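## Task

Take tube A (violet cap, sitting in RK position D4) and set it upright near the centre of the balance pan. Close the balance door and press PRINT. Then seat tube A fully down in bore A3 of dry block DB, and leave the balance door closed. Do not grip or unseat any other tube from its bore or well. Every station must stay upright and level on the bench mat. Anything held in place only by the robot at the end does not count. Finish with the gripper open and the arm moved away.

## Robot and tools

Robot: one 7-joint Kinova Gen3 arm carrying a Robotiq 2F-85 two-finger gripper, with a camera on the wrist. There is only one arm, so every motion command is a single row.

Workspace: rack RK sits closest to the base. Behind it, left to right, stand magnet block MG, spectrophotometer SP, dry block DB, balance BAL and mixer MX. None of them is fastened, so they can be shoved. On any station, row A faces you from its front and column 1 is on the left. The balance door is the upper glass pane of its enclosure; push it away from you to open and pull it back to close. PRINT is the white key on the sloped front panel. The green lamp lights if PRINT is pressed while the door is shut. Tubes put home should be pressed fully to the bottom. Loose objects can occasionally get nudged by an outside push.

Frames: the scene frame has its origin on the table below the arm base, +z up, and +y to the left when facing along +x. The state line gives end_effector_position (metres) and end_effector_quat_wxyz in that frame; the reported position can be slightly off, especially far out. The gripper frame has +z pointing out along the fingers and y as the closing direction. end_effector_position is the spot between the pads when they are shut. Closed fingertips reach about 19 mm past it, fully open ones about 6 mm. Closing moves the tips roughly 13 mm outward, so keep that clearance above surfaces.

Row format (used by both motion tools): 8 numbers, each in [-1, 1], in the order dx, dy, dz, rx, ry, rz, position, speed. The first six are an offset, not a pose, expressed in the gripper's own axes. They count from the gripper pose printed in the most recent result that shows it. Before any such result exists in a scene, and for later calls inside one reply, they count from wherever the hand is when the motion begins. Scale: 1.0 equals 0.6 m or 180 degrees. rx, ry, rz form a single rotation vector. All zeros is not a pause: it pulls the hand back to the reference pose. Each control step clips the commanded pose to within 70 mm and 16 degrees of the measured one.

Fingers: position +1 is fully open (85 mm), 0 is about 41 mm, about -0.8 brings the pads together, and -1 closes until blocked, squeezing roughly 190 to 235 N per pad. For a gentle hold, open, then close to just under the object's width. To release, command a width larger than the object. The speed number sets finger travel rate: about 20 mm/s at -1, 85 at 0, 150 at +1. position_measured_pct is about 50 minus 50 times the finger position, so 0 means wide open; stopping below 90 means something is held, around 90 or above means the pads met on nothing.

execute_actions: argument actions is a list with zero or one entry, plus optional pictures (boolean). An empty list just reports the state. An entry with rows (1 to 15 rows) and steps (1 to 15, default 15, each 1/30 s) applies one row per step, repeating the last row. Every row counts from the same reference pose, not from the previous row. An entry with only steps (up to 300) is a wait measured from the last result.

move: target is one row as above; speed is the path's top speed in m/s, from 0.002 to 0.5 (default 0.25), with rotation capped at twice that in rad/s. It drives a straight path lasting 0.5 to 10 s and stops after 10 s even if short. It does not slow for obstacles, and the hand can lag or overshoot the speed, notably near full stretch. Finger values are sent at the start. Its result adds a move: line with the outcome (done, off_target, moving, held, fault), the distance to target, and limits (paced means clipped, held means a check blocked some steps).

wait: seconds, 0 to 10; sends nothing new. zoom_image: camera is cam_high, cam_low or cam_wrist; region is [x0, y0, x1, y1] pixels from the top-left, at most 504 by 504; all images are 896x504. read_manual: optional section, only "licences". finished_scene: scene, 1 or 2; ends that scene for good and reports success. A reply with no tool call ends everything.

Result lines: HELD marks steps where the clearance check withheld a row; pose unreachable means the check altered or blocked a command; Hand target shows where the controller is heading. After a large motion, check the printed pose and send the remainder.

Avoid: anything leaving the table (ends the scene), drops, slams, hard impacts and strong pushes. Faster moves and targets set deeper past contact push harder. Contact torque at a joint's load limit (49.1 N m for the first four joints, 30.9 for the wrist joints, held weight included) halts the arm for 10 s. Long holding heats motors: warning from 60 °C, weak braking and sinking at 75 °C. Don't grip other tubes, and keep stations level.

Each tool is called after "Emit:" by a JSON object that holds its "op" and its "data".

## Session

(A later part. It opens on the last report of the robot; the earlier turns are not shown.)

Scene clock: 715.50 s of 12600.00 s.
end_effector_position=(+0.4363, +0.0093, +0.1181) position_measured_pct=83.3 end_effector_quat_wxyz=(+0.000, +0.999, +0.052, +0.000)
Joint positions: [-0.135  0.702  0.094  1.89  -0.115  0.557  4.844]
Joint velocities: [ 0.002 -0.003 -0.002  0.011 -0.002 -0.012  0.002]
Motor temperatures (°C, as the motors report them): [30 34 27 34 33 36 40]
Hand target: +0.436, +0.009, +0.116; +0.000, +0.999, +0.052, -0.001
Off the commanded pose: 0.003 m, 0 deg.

Emit:
{"op": "execute_actions", "data": {"actions": [{"rows": [[0,0,-0.004,0,0,0,-1,0],[0,0,-0.004,0,0,0,-1,0],[0,0,-0.004,0,0,0,-1,0],[-0.002,-0.0008,-0.004,0,0,0,-1,0],[-0.002,-0.0008,-0.004,0,0,0,-1,0],[-0.002,-0.0008,-0.004,0,0,0,-1,0],[-0.002,-0.0008,-0.004,0,0,0,-1,0],[-0.002,-0.0008,-0.004,0,0,0,-1,0],[-0.002,-0.0008,-0.001,0,0,0,-1,0],[-0.002,-0.0008,0.002,0,0,0,-1,0],[-0.002,-0.0008,0.005,0,0,0,-1,0]], "steps": 15}], "pictures": false}}

Emit:
{"op": "wait", "data": {"seconds": 0.5}}

Scene clock: 721.73 s of 12600.00 s.
end_effector_position=(+0.4348, +0.0097, +0.1157) position_measured_pct=83.3 end_effector_quat_wxyz=(+0.000, +0.999, +0.052, +0.000)
Joint positions: [-0.136  0.705  0.093  1.896 -0.116  0.549  4.843]
Joint velocities: [ 0.002  0.016 -0.005  0.008 -0.002 -0.02   0.001]
Motor temperatures (°C, as the motors report them): [30 34 27 34 33 36 40]
Hand target: +0.435, +0.010, +0.115; +0.000, +0.999, +0.052, +0.000
Off the commanded pose: 0.001 m, 0 deg.
Steps of this call (steps 1 to 172: nothing new was sent; steps 173 to 187: all 15 steps of this action). Readings (end_effector_position | what the end effector reports):
173: (+0.4364, +0.0093, +0.1185) | position_measured_pct=83.3
174: (+0.4366, +0.0094, +0.1196) | position_measured_pct=83.3
176: (+0.4368, +0.0094, +0.1205) | position_measured_pct=83.3
180: (+0.4353, +0.0096, +0.1204) | position_measured_pct=83.3
187: the state above

Scene clock: 722.23 s of 12600.00 s.
end_effector_position=(+0.4347, +0.0096, +0.1150) position_measured_pct=83.3 end_effector_quat_wxyz=(+0.000, +0.999, +0.052, -0.000)
Joint positions: [-0.136  0.706  0.093  1.896 -0.116  0.547  4.843]
Joint velocities: [0.    0.    0.001 0.    0.    0.001 0.001]
Motor temperatures (°C, as the motors report them): [30 34 27 34 33 36 40]
Hand target: +0.435, +0.010, +0.115; +0.000, +0.999, +0.052, +0.000
Off the commanded pose: 0.000 m, 0 deg.
Steps of this call (steps 1 to 15: nothing new was sent). Readings (end_effector_position | what the end effector reports):
1: (+0.4348, +0.0097, +0.1155) | position_measured_pct=83.3
2: (+0.4347, +0.0097, +0.1154) | position_measured_pct=83.3
4: (+0.4347, +0.0097, +0.1152) | position_measured_pct=83.3
8: (+0.4347, +0.0096, +0.1150) | position_measured_pct=83.3
15: the state above

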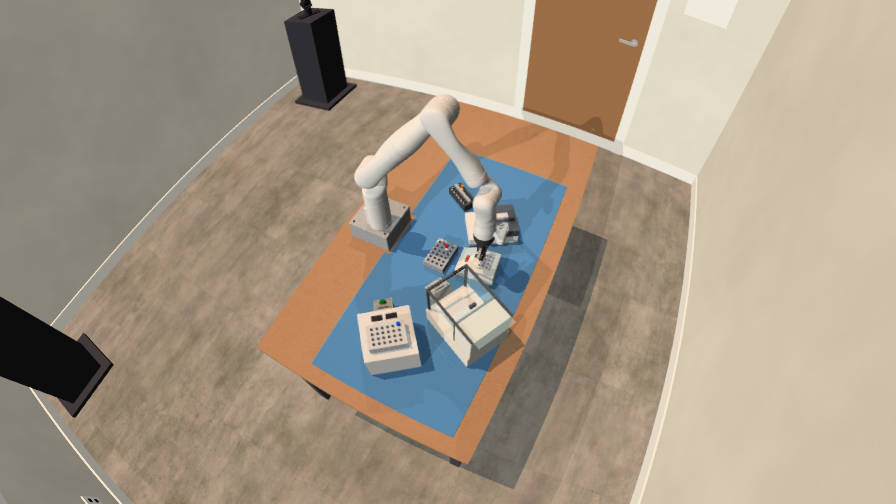

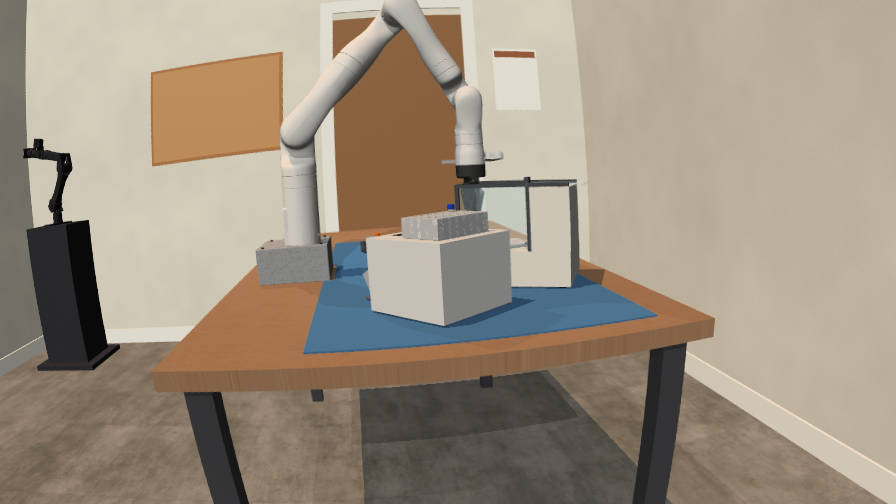

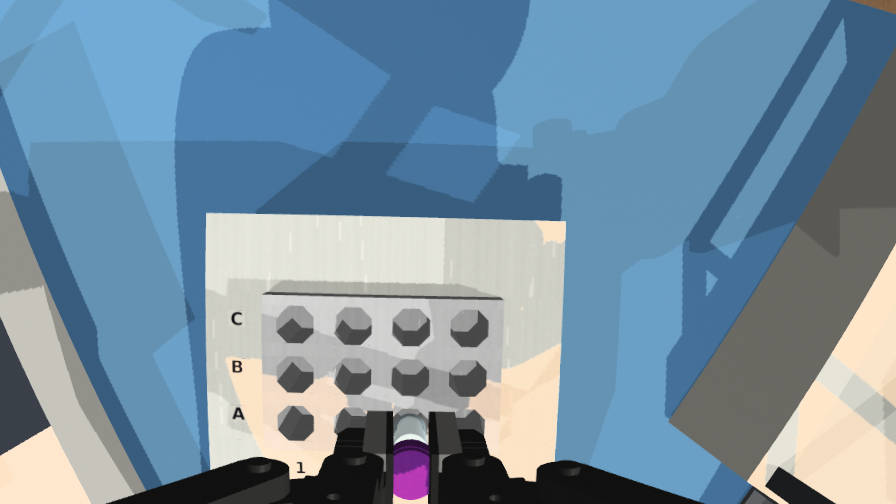

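It's in. Push down slowly.

Emit:
{"op": "move", "data": {"target": [0, 0, 0.03, 0, 0, 0, -1, 0], "speed": 0.01}}

Scene clock: 726.70 s of 12600.00 s.
end_effector_position=(+0.4345, +0.0096, +0.0971) position_measured_pct=83.3 end_effector_quat_wxyz=(+0.000, +0.999, +0.052, -0.000)
Joint positions: [-0.13   0.745  0.085  1.902 -0.12   0.503  4.847]
Joint velocities: [ 0.     0.003  0.001  0.001 -0.002 -0.002 -0.001]
Motor temperatures (°C, as the motors report them): [30 34 27 34 33 36 40]
Hand target: +0.435, +0.010, +0.097; +0.000, +0.999, +0.052, -0.000
Off the commanded pose: 0.000 m, 0 deg.
move: done

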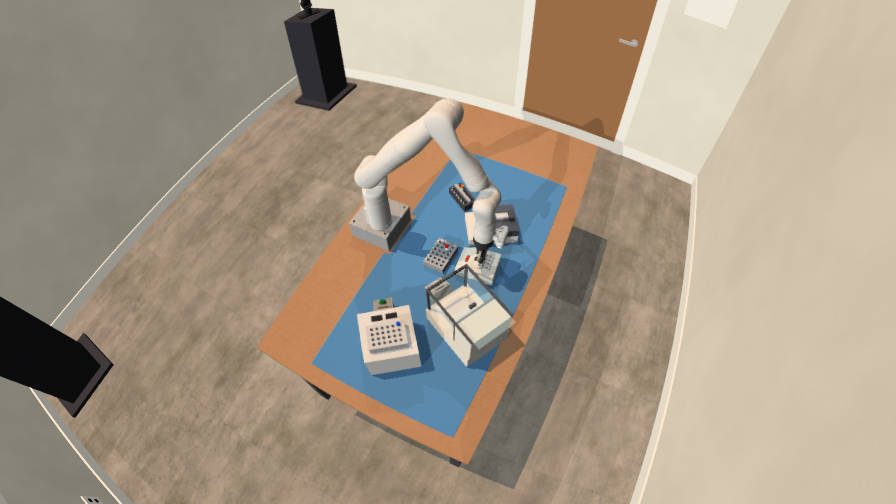

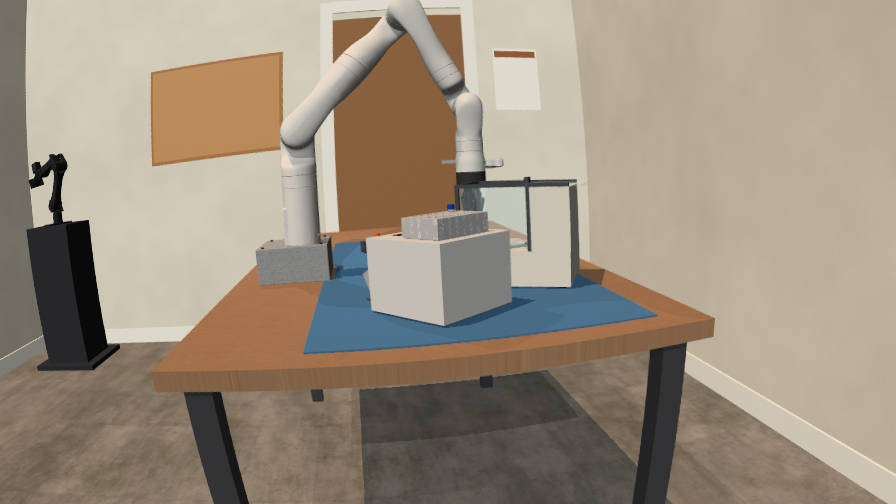

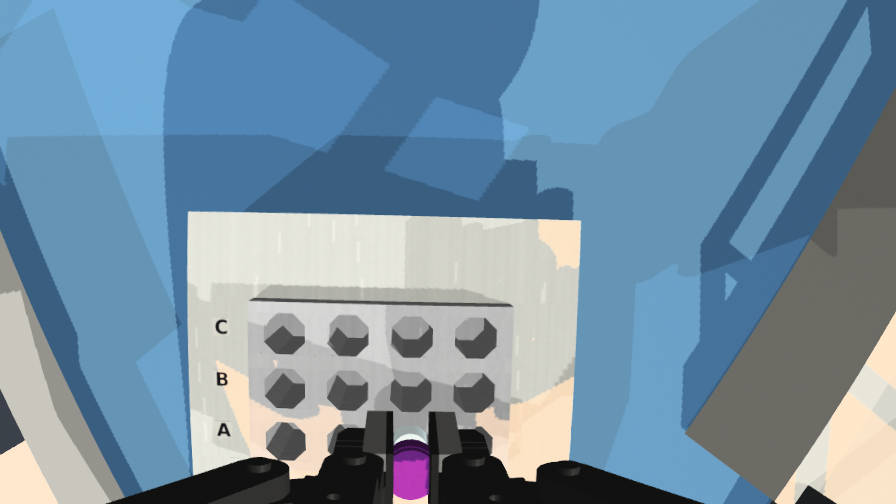

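Emit:
{"op": "move", "data": {"target": [0, 0, 0.012, 0, 0, 0, -1, 0], "speed": 0.006}}

Scene clock: 730.37 s of 12600.00 s.
end_effector_position=(+0.4345, +0.0096, +0.0928) position_measured_pct=83.3 end_effector_quat_wxyz=(+0.000, +0.999, +0.052, +0.000)
Joint positions: [-0.128  0.754  0.083  1.905 -0.122  0.489  4.849]
Joint velocities: [ 0.    -0.    -0.002 -0.    -0.001 -0.002 -0.   ]
Motor temperatures (°C, as the motors report them): [30 34 27 34 33 36 40]
Hand target: +0.435, +0.010, +0.090; +0.000, +0.999, +0.052, -0.000
Off the commanded pose: 0.003 m, 0 deg.
move: done

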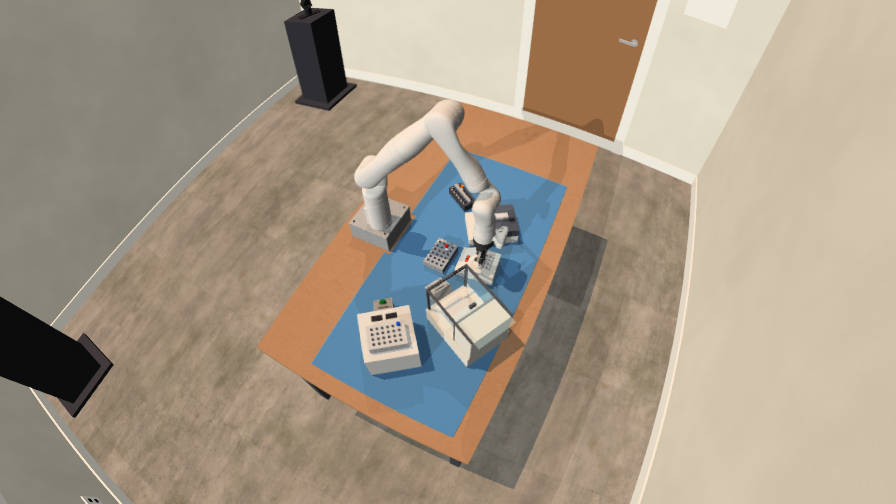

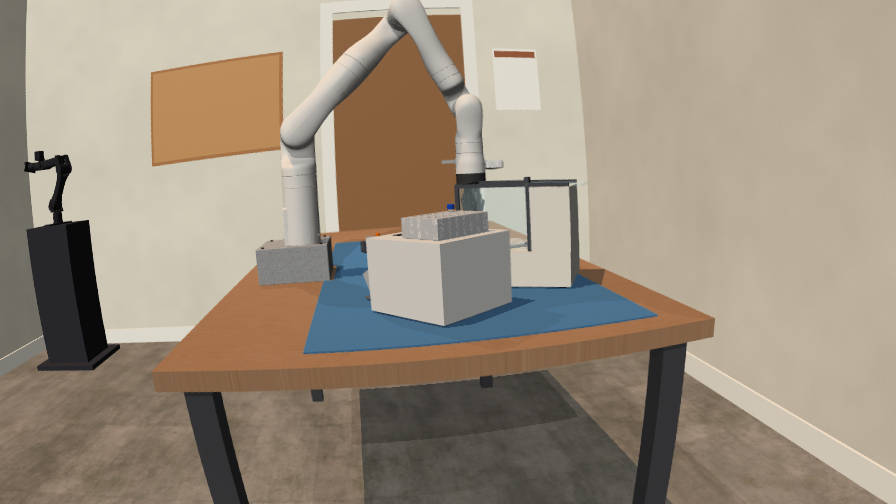

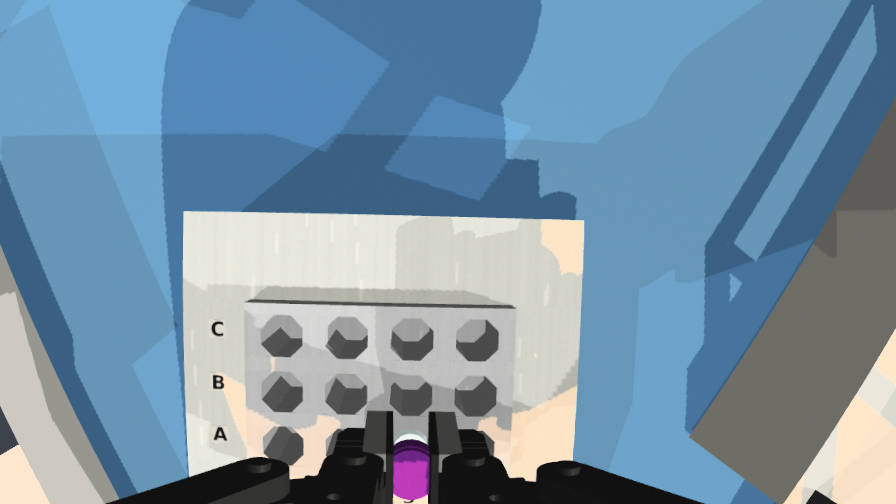

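Emit:
{"op": "move", "data": {"target": [0, 0, -0.002, 0, 0, 0, -0.4, -0.5], "speed": 0.01}}

Emit:
{"op": "move", "data": {"target": [0, 0, -0.3, 0, 0, 0, -1, 0], "speed": 0.12}}

Scene clock: 736.23 s of 12600.00 s.
end_effector_position=(+0.4345, +0.0096, +0.0940) position_measured_pct=69.8 end_effector_quat_wxyz=(+0.000, +0.999, +0.052, +0.000)
Joint positions: [-0.129  0.751  0.083  1.905 -0.122  0.492  4.849]
Joint velocities: [-0.    -0.    -0.001 -0.001  0.    -0.002  0.   ]
Motor temperatures (°C, as the motors report them): [30 34 27 34 33 36 40]
Hand target: +0.435, +0.010, +0.094; +0.000, +0.999, +0.052, +0.000
Off the commanded pose: 0.000 m, 0 deg.
move: done

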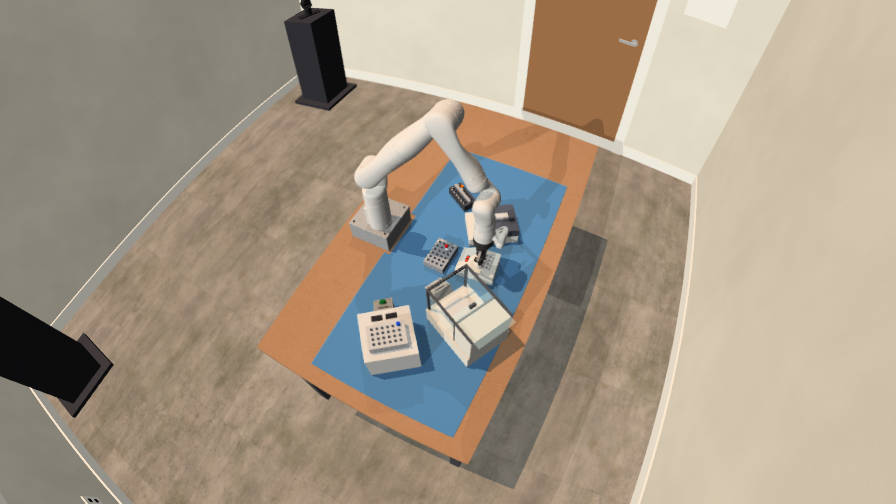

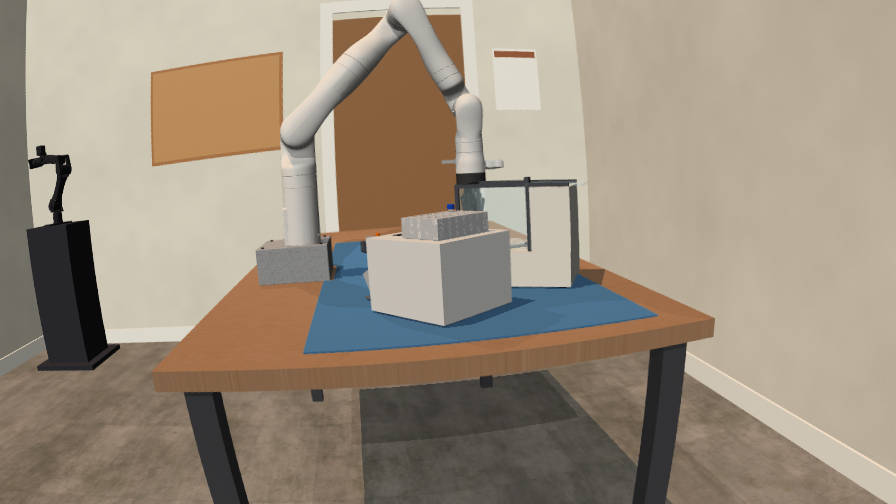

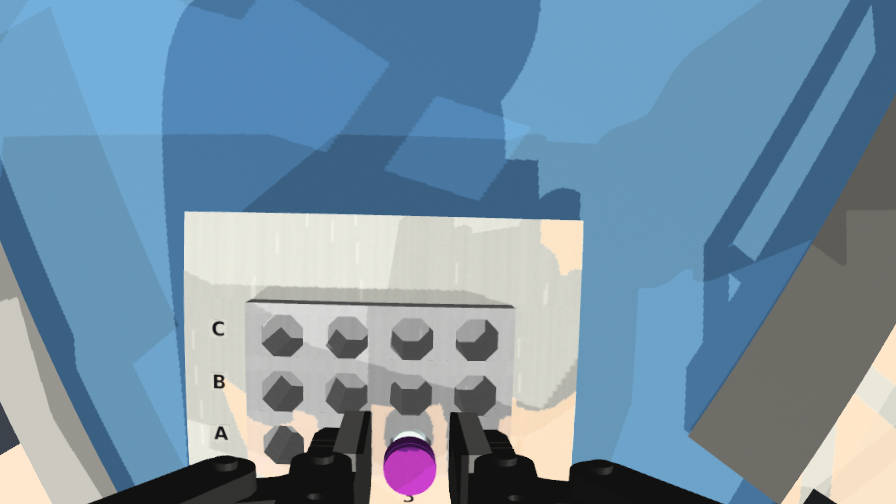

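Scene clock: 738.17 s of 12600.00 s.
end_effector_position=(+0.4339, +0.0097, +0.2735) position_measured_pct=84.1 end_effector_quat_wxyz=(-0.000, +0.999, +0.052, +0.000)
Joint positions: [-0.171  0.424  0.139  1.737 -0.07   0.987  4.804]
Joint velocities: [-0.001 -0.003 -0.    -0.002 -0.     0.004 -0.   ]
Motor temperatures (°C, as the motors report them): [30 34 27 34 33 36 40]
Hand target: +0.434, +0.010, +0.274; -0.000, +0.999, +0.052, +0.000
Off the commanded pose: 0.001 m, 0 deg.
move: done

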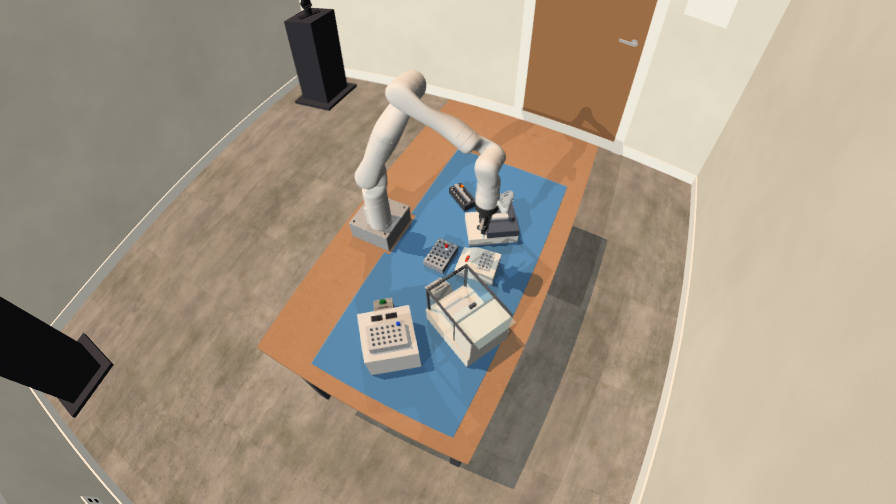

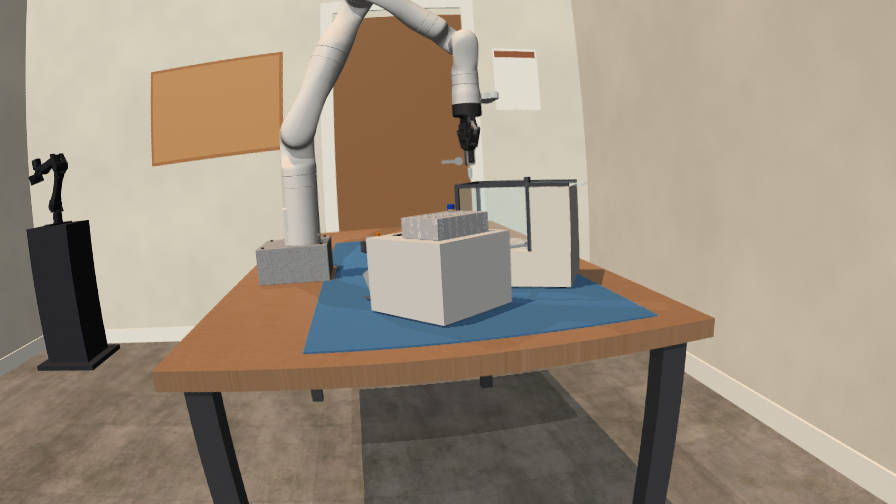

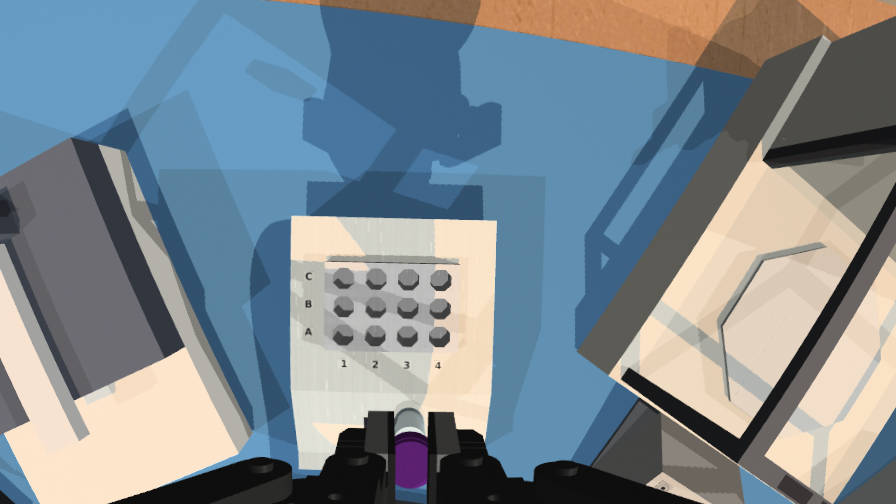

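Emit:
{"op": "move", "data": {"target": [0.001, 0.0002, 0.24, 0, 0, 0, -1, 0], "speed": 0.1}}

Emit:
{"op": "move", "data": {"target": [0, 0, 0.03, 0, 0, 0, -1, 0], "speed": 0.006}}

Scene clock: 745.47 s of 12600.00 s.
end_effector_position=(+0.4350, +0.0096, +0.1300) position_measured_pct=84.1 end_effector_quat_wxyz=(+0.000, +0.999, +0.052, +0.001)
Joint positions: [-0.139  0.675  0.098  1.889 -0.112  0.585  4.841]
Joint velocities: [ 0.001  0.005 -0.001 -0.002  0.001 -0.     0.001]
Motor temperatures (°C, as the motors report them): [30 34 27 34 33 36 40]
Hand target: +0.435, +0.010, +0.130; +0.000, +0.999, +0.052, +0.000
Off the commanded pose: 0.001 m, 0 deg.
move: done

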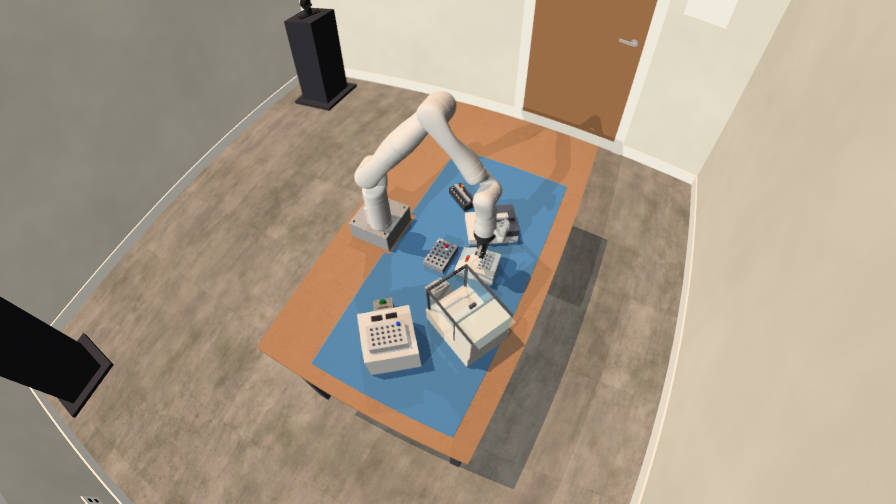

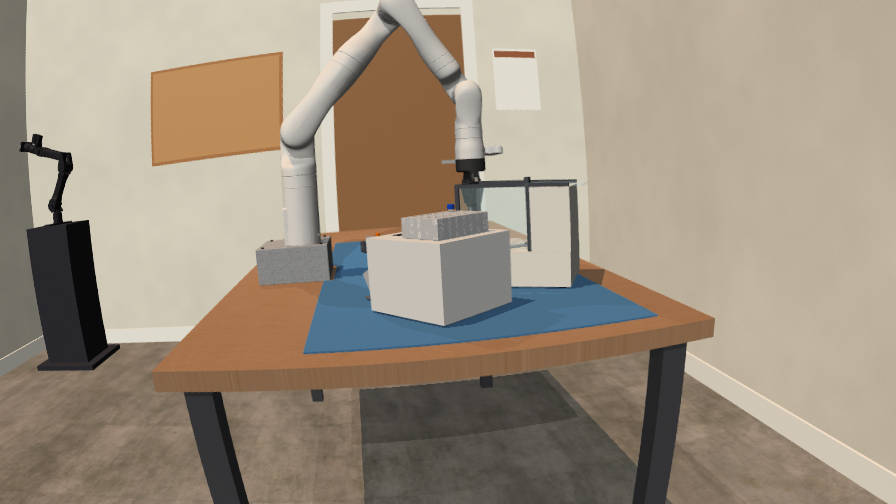

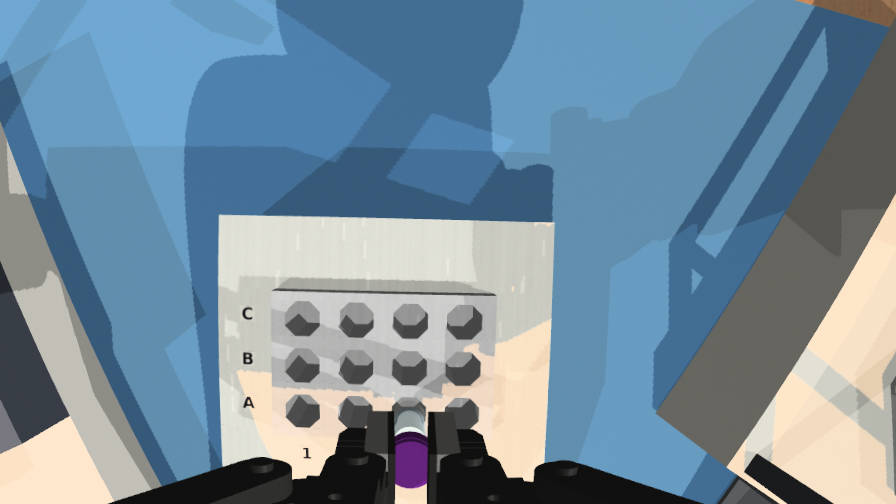

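Scene clock: 748.70 s of 12600.00 s.
end_effector_position=(+0.4351, +0.0095, +0.1121) position_measured_pct=84.1 end_effector_quat_wxyz=(+0.000, +0.999, +0.052, +0.001)
Joint positions: [-0.134  0.713  0.091  1.897 -0.117  0.538  4.845]
Joint velocities: [ 0.     0.002  0.001 -0.    -0.001 -0.002 -0.   ]
Motor temperatures (°C, as the motors report them): [30 34 27 34 33 36 40]
Hand target: +0.435, +0.010, +0.112; +0.000, +0.999, +0.052, +0.001
Off the commanded pose: 0.000 m, 0 deg.
move: done

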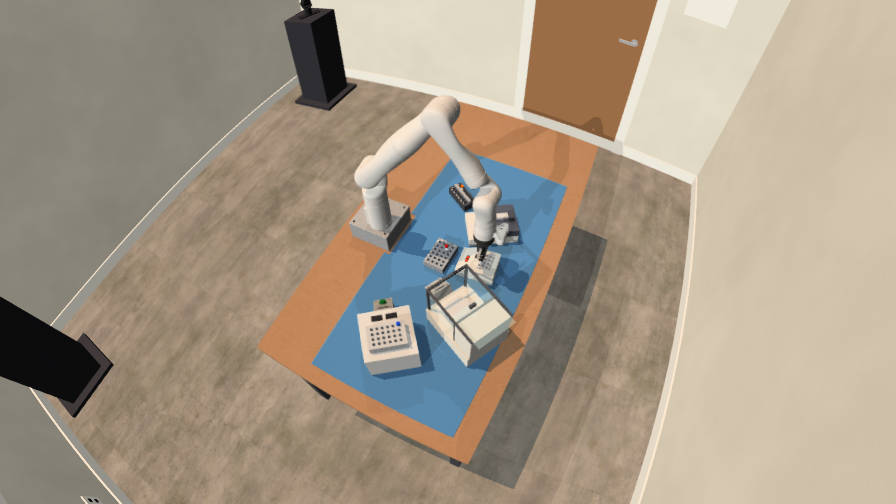

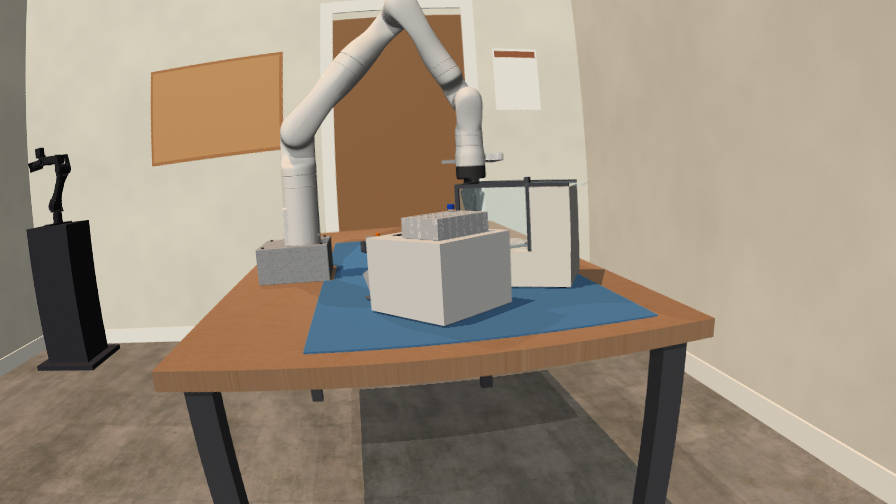

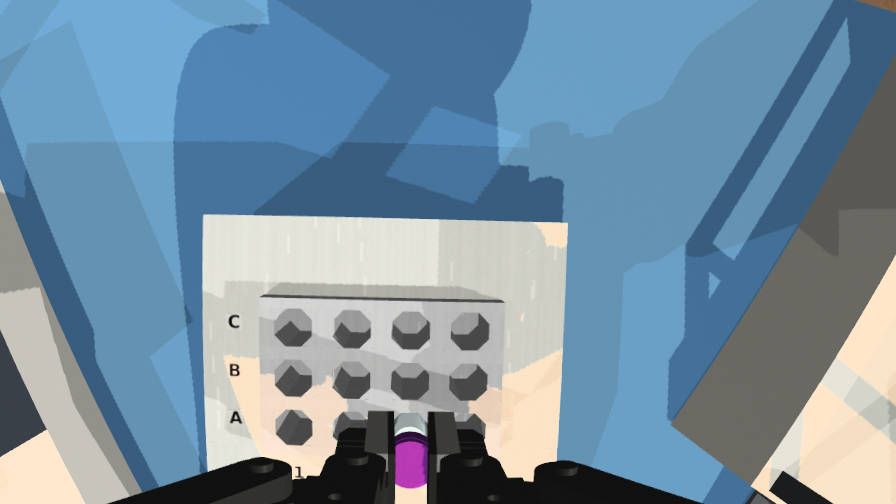

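Emit:
{"op": "move", "data": {"target": [0,0,0.036,0,0,0,-1,0], "speed": 0.008}}

Scene clock: 763.07 s of 12600.00 s.
end_effector_position=(+0.4360, +0.0095, +0.0983) position_measured_pct=84.1 end_effector_quat_wxyz=(-0.001, +0.999, +0.051, +0.004)
Joint positions: [-0.127  0.741  0.083  1.906 -0.122  0.495  4.849]
Joint velocities: [ 0.    -0.    -0.003  0.001  0.    -0.002  0.001]
Motor temperatures (°C, as the motors report them): [30 34 27 34 33 36 40]
Hand target: +0.435, +0.010, +0.091; +0.000, +0.999, +0.052, +0.001
Off the commanded pose: 0.008 m, 0 deg.
move: off_target

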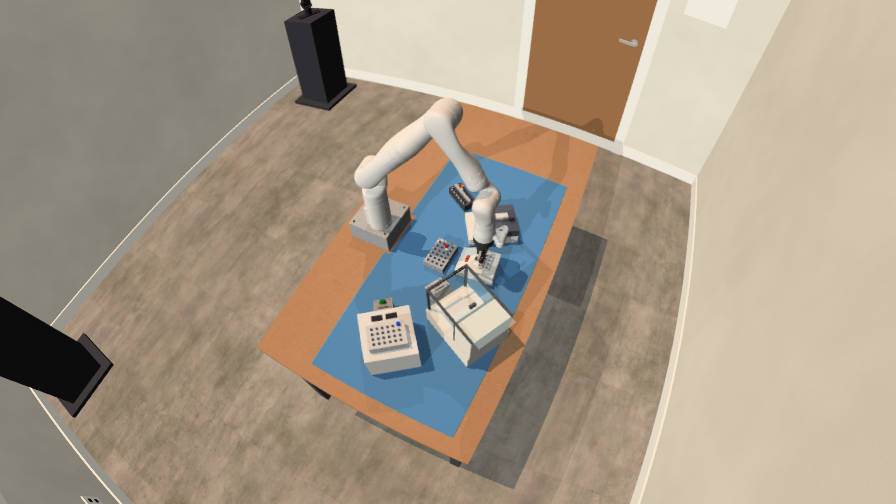

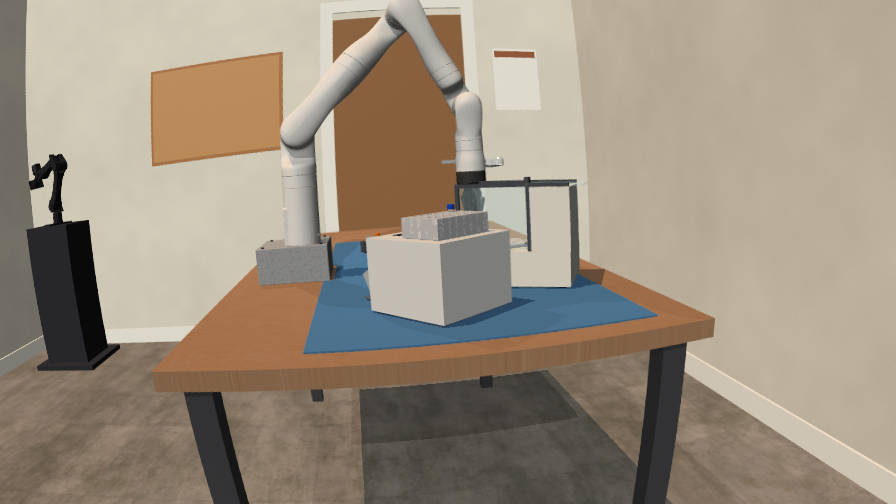

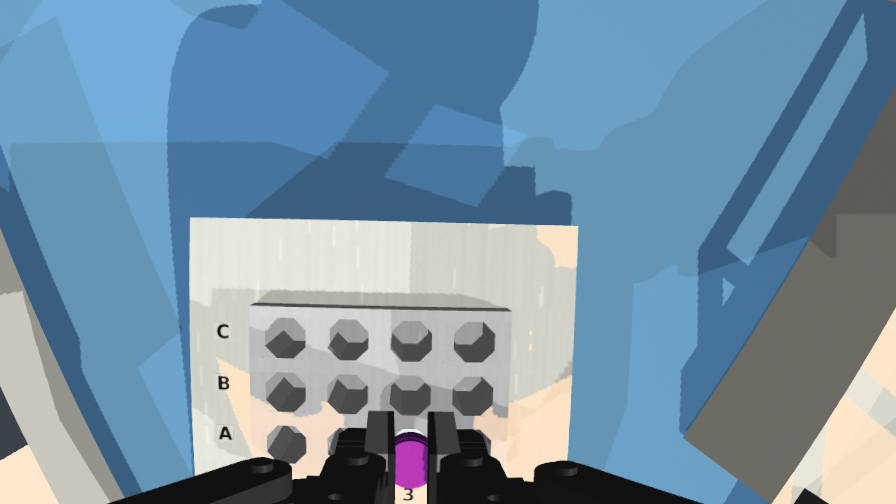

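Emit:
{"op": "move", "data": {"target": [-0.0025,0,0.012,0,0,0,-1,0], "speed": 0.006}}

Scene clock: 768.83 s of 12600.00 s.
end_effector_position=(+0.4357, +0.0095, +0.0983) position_measured_pct=84.1 end_effector_quat_wxyz=(-0.001, +0.999, +0.051, +0.007)
Joint positions: [-0.125  0.738  0.081  1.914 -0.124  0.482  4.851]
Joint velocities: [ 0.    -0.    -0.002 -0.     0.    -0.001 -0.001]
Motor temperatures (°C, as the motors report them): [30 34 27 34 33 36 40]
Hand target: +0.434, +0.009, +0.091; -0.001, +0.999, +0.051, +0.004
Off the commanded pose: 0.007 m, 0 deg.
move: off_target

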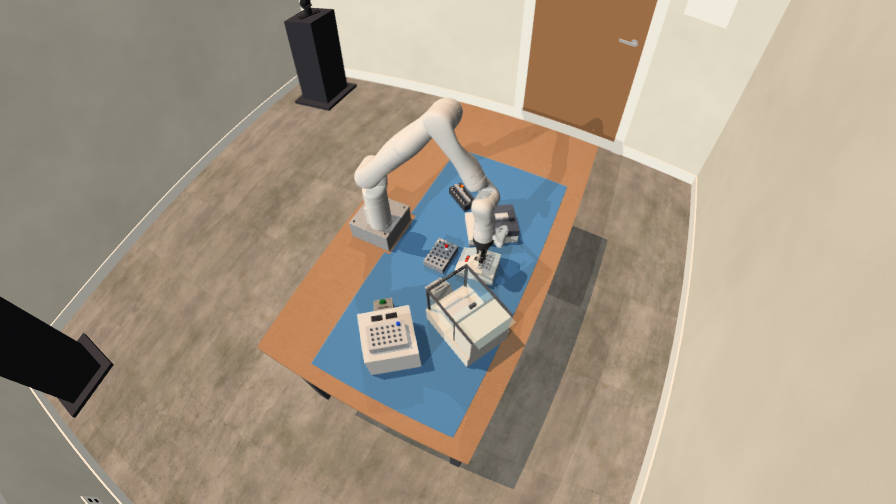

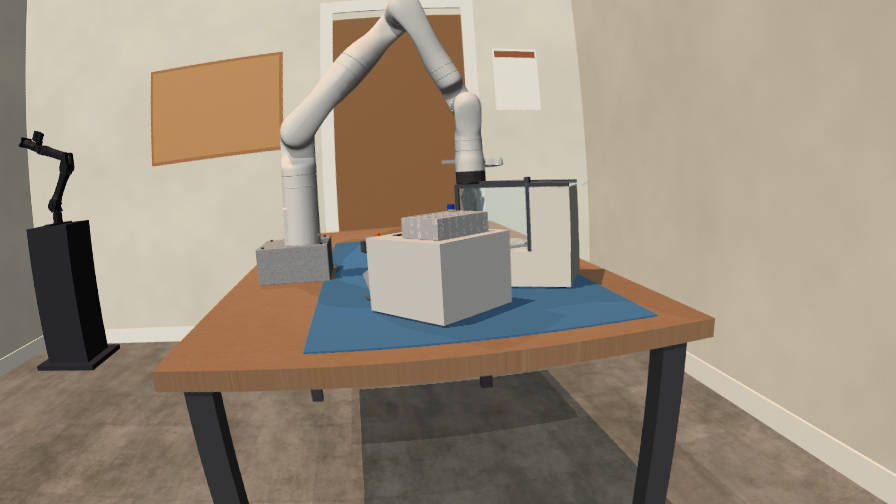

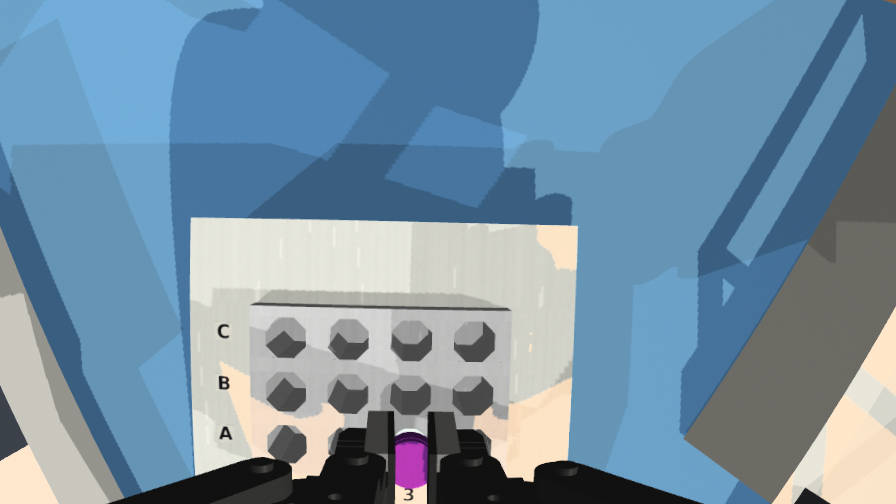

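Emit:
{"op": "move", "data": {"target": [0,0,-0.07,0,0,0,-0.4,0], "speed": 0.02}}

Scene clock: 774.57 s of 12600.00 s.
end_effector_position=(+0.4349, +0.0094, +0.1401) position_measured_pct=69.8 end_effector_quat_wxyz=(-0.001, +0.999, +0.051, +0.007)
Joint positions: [-0.137  0.648  0.098  1.898 -0.112  0.589  4.842]
Joint velocities: [-0.001 -0.004 -0.    -0.001  0.001  0.003 -0.   ]
Motor temperatures (°C, as the motors report them): [30 34 27 34 33 36 40]
Hand target: +0.435, +0.009, +0.140; -0.001, +0.999, +0.051, +0.007
Off the commanded pose: 0.000 m, 0 deg.
move: done

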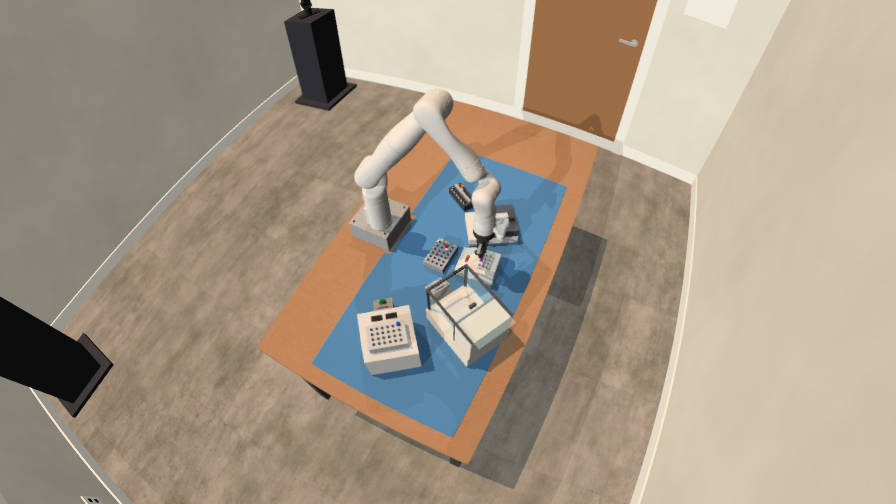

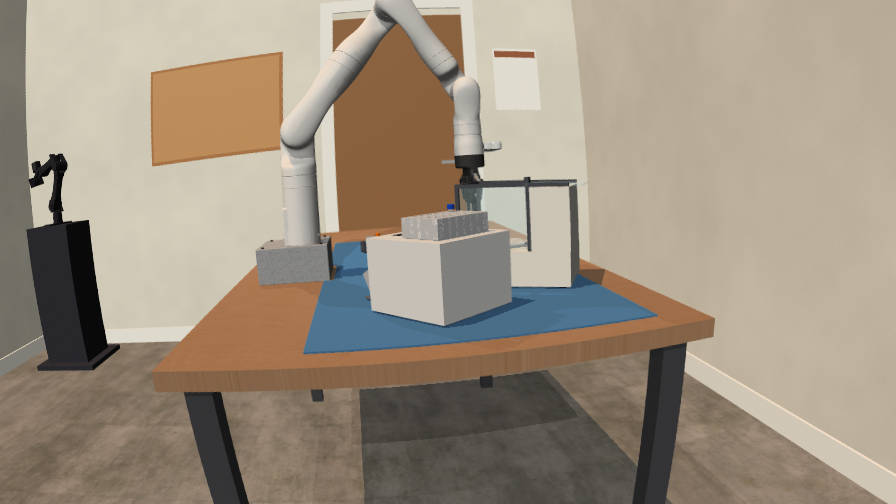

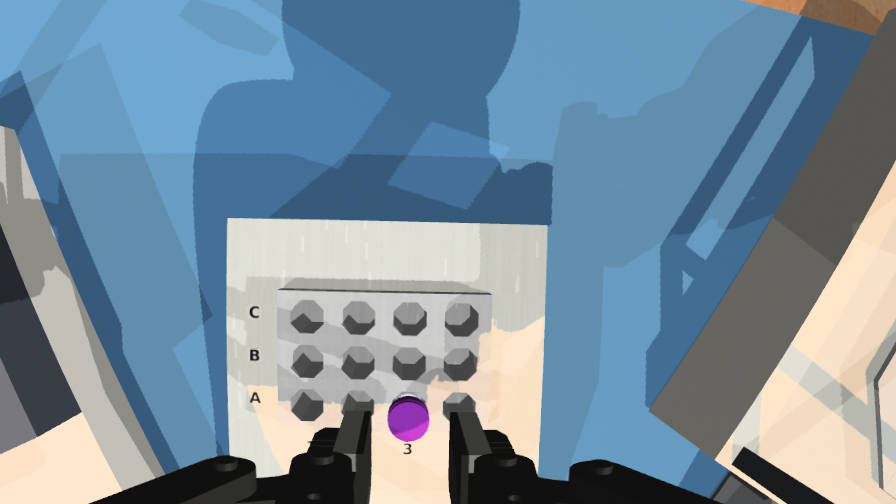

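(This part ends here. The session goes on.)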